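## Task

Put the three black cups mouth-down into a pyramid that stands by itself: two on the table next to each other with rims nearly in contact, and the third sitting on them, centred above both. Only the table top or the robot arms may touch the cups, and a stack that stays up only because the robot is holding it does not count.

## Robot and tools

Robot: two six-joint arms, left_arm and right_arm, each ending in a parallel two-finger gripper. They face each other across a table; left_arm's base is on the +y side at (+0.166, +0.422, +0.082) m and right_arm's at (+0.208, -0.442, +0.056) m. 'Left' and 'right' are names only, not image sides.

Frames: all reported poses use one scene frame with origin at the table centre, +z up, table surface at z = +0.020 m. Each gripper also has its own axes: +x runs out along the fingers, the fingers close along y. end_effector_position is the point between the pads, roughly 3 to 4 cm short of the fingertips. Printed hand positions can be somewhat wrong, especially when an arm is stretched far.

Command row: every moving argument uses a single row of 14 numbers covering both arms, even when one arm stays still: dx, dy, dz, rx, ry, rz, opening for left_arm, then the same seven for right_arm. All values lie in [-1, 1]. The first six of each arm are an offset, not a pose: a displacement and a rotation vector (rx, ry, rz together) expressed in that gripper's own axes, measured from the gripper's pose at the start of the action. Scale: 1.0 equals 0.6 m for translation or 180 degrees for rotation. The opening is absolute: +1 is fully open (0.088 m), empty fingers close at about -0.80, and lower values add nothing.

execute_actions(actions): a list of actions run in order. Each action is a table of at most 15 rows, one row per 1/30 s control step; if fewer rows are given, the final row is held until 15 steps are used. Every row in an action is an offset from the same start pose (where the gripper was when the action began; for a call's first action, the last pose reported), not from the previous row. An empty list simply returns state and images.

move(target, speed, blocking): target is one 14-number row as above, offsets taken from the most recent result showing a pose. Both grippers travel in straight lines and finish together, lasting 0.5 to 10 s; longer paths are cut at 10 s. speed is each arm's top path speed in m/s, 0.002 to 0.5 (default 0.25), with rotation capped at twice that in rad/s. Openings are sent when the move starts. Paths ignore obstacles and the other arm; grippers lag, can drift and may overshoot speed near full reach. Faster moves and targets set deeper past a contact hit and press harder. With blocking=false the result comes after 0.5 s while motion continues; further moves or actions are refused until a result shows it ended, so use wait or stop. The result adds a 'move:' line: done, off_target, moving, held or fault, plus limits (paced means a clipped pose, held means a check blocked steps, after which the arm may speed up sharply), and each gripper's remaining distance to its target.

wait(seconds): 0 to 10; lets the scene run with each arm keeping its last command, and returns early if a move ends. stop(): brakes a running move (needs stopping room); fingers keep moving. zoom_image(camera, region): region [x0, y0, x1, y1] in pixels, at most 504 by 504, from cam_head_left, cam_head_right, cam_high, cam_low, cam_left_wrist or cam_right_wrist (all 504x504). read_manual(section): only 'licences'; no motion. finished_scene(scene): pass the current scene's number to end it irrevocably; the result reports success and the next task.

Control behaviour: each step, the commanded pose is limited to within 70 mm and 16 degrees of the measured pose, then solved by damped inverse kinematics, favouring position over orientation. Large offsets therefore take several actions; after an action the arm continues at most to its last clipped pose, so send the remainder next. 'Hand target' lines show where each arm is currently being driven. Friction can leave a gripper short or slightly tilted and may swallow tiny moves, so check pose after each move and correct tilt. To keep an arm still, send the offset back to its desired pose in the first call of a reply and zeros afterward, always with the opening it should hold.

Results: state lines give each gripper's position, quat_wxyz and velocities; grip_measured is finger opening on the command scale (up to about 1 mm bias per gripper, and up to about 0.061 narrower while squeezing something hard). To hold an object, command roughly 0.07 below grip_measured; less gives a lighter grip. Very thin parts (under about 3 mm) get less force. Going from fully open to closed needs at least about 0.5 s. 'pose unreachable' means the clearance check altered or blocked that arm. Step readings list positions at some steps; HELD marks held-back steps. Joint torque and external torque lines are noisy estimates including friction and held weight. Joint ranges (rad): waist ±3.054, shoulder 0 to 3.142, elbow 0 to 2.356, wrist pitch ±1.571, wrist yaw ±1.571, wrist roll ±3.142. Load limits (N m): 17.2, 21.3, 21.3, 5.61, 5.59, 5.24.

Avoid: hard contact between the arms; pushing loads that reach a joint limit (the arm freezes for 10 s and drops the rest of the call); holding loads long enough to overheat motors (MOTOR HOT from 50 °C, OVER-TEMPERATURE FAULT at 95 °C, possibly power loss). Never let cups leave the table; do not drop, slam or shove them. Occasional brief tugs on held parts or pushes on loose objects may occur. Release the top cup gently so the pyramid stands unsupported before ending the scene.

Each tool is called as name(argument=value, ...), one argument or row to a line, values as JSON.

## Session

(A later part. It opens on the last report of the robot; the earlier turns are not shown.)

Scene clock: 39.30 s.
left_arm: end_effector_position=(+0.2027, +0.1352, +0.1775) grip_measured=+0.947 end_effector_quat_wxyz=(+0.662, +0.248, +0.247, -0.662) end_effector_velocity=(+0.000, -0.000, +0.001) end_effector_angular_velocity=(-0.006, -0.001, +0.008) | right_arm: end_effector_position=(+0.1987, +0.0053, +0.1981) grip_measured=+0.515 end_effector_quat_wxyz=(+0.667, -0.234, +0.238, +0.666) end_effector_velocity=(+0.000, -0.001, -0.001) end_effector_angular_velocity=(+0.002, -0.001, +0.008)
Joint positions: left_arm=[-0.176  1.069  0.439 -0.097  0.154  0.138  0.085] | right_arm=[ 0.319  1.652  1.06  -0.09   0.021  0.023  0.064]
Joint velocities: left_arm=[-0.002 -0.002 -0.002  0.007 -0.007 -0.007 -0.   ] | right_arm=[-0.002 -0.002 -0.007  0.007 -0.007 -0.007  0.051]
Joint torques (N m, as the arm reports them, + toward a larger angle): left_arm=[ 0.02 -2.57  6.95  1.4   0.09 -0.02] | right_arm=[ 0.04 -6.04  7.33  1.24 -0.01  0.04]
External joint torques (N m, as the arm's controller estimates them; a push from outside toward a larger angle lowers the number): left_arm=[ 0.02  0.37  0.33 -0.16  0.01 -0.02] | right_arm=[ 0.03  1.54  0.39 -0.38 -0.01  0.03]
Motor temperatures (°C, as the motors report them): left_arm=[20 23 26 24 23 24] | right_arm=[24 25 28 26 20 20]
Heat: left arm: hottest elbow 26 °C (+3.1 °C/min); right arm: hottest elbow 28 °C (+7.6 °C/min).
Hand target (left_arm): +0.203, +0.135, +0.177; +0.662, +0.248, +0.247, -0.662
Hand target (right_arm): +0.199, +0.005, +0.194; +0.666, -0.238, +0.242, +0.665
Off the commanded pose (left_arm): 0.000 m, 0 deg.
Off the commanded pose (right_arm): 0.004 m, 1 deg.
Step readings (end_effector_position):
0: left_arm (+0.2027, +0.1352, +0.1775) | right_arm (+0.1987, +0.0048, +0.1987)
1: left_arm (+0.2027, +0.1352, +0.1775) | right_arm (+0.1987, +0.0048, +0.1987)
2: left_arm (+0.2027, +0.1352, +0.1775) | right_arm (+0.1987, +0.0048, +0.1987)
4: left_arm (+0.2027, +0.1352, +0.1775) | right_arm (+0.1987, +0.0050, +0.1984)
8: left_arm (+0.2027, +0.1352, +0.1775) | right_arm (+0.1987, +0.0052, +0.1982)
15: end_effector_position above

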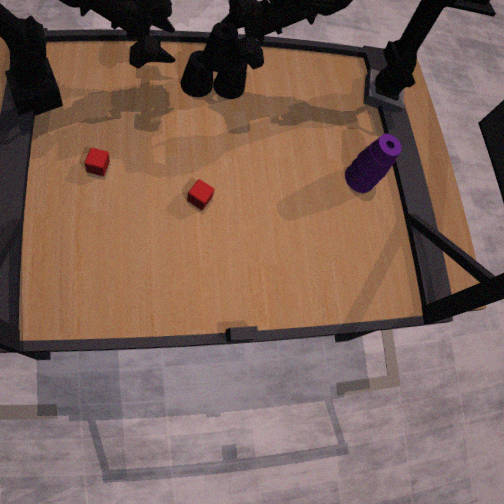

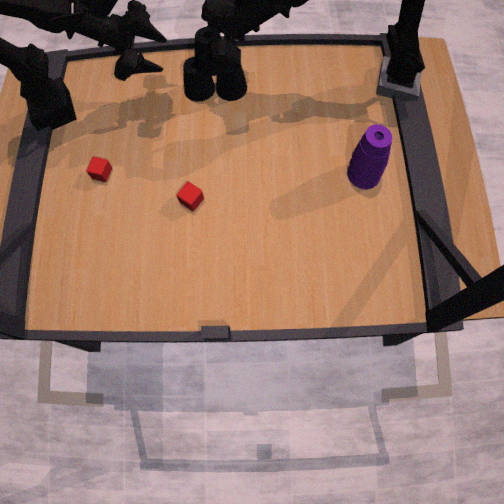

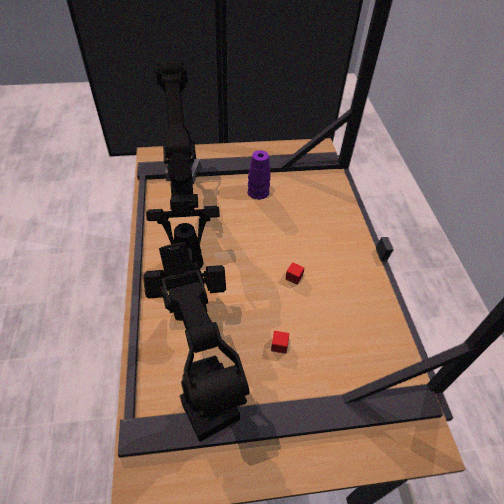

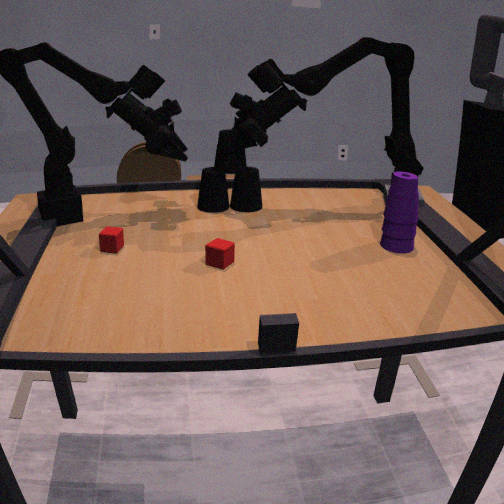

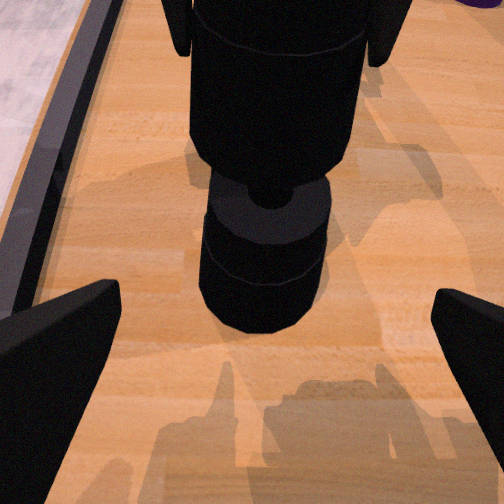

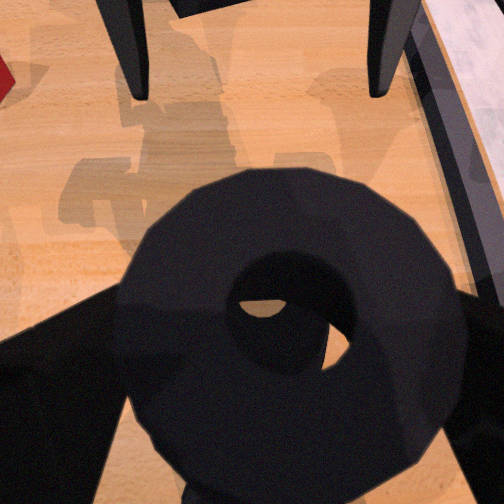

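move(
  target=[0, 0, 0, 0, 0, 0, 0.95, -0.15, 0, 0, 0, 0, 0, 0.95],
  speed=0.15,
)

zoom_image(
  camera="cam_low",
  region=[180, 115, 285, 220],
)

zoom_image(
  camera="cam_head_right",
  region=[165, 10, 265, 110],
)

Scene clock: 40.50 s.
left_arm: end_effector_position=(+0.2027, +0.1352, +0.1775) grip_measured=+0.947 end_effector_quat_wxyz=(+0.662, +0.248, +0.247, -0.662) end_effector_velocity=(-0.002, +0.001, -0.001) end_effector_angular_velocity=(+0.006, +0.001, -0.013) | right_arm: end_effector_position=(+0.1988, -0.0620, +0.2581) grip_measured=+0.948 end_effector_quat_wxyz=(+0.667, -0.232, +0.234, +0.668) end_effector_velocity=(-0.000, -0.001, +0.001) end_effector_angular_velocity=(-0.003, -0.001, +0.008)
Joint positions: left_arm=[-0.176  1.069  0.439 -0.097  0.154  0.138  0.085] | right_arm=[ 0.325  1.335  1.008 -0.345  0.025  0.023  0.085]
Joint velocities: left_arm=[-0.002 -0.002 -0.002 -0.007  0.007  0.007 -0.001] | right_arm=[-0.002 -0.002  0.002 -0.007 -0.007 -0.007 -0.   ]
Joint torques (N m, as the arm reports them, + toward a larger angle): left_arm=[ 0.01 -2.61  6.93  1.39  0.08 -0.02] | right_arm=[ 0.37 -5.41  6.45  1.09  0.1   0.21]
External joint torques (N m, as the arm's controller estimates them; a push from outside toward a larger angle lowers the number): left_arm=[ 0.02  0.35  0.27 -0.18  0.   -0.02] | right_arm=[ 0.41  0.01 -0.8  -0.57  0.09  0.21]
Motor temperatures (°C, as the motors report them): left_arm=[20 23 26 24 23 24] | right_arm=[24 25 28 26 20 20]
Heat: left arm: hottest elbow 26 °C (+3.0 °C/min); right arm: hottest elbow 28 °C (+7.4 °C/min).
Hand target (left_arm): +0.203, +0.135, +0.177; +0.662, +0.248, +0.247, -0.662
Hand target (right_arm): +0.198, -0.065, +0.255; +0.667, -0.234, +0.238, +0.666
Off the commanded pose (left_arm): 0.000 m, 0 deg.
Off the commanded pose (right_arm): 0.004 m, 1 deg.
move: done

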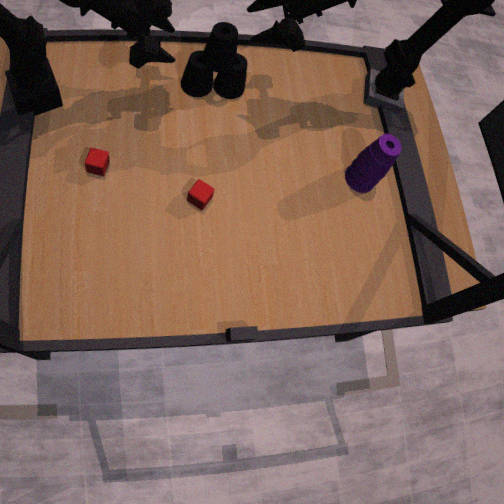

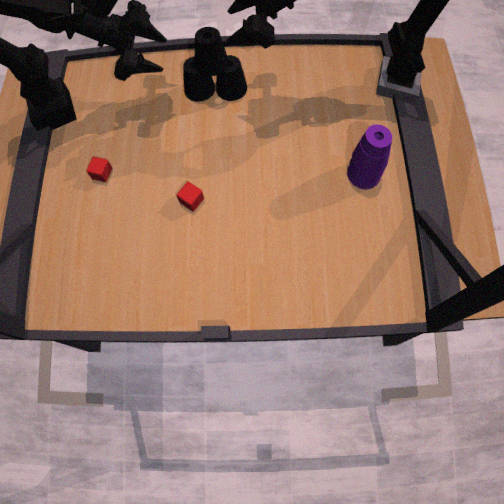

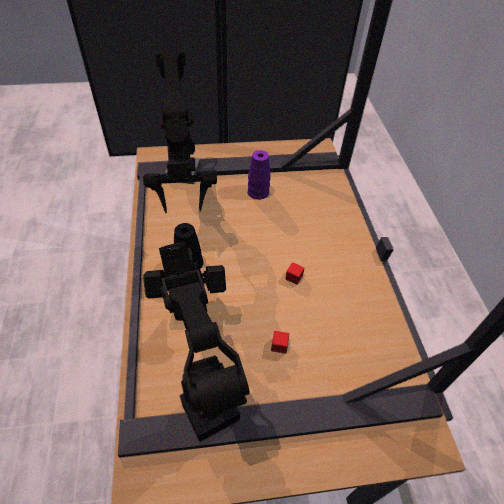

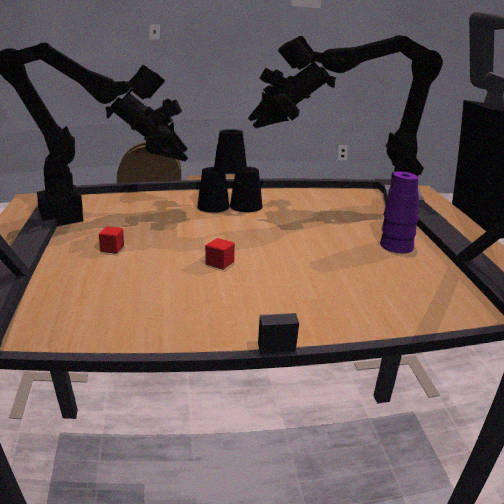

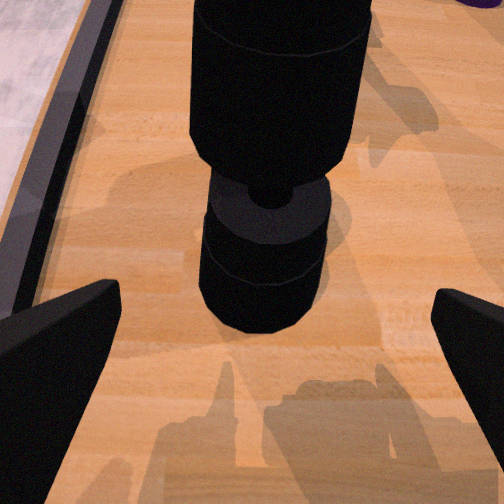

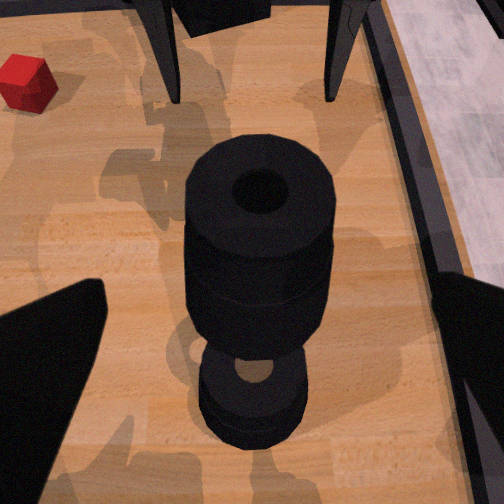

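Region (180, 115, 285, 220) of cam_low's 504x504 image, scaled by 4.800, with more detail than that image has.

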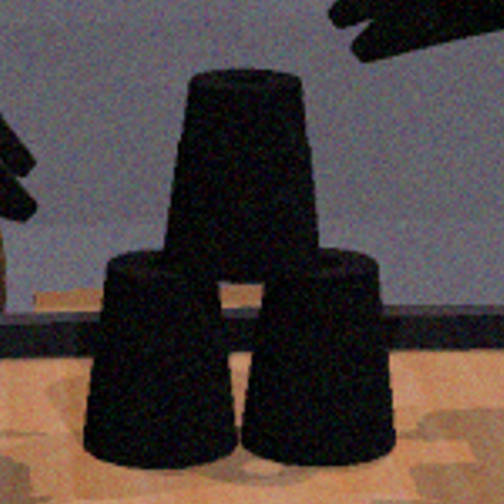

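Region (165, 10, 265, 110) of cam_head_right's 504x504 image, scaled by 5.040, with more detail than that image has.

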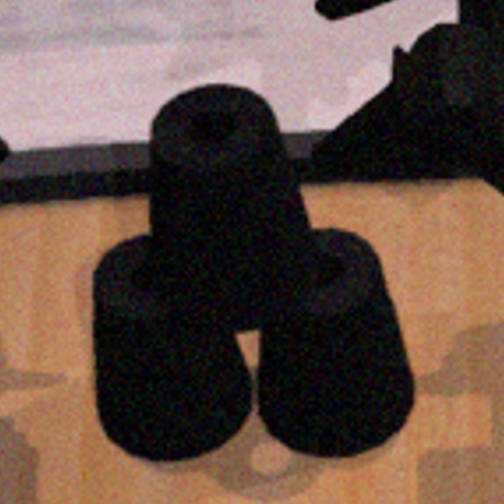

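finished_scene(
  scene=1,
)

The scene is finished: the task was done.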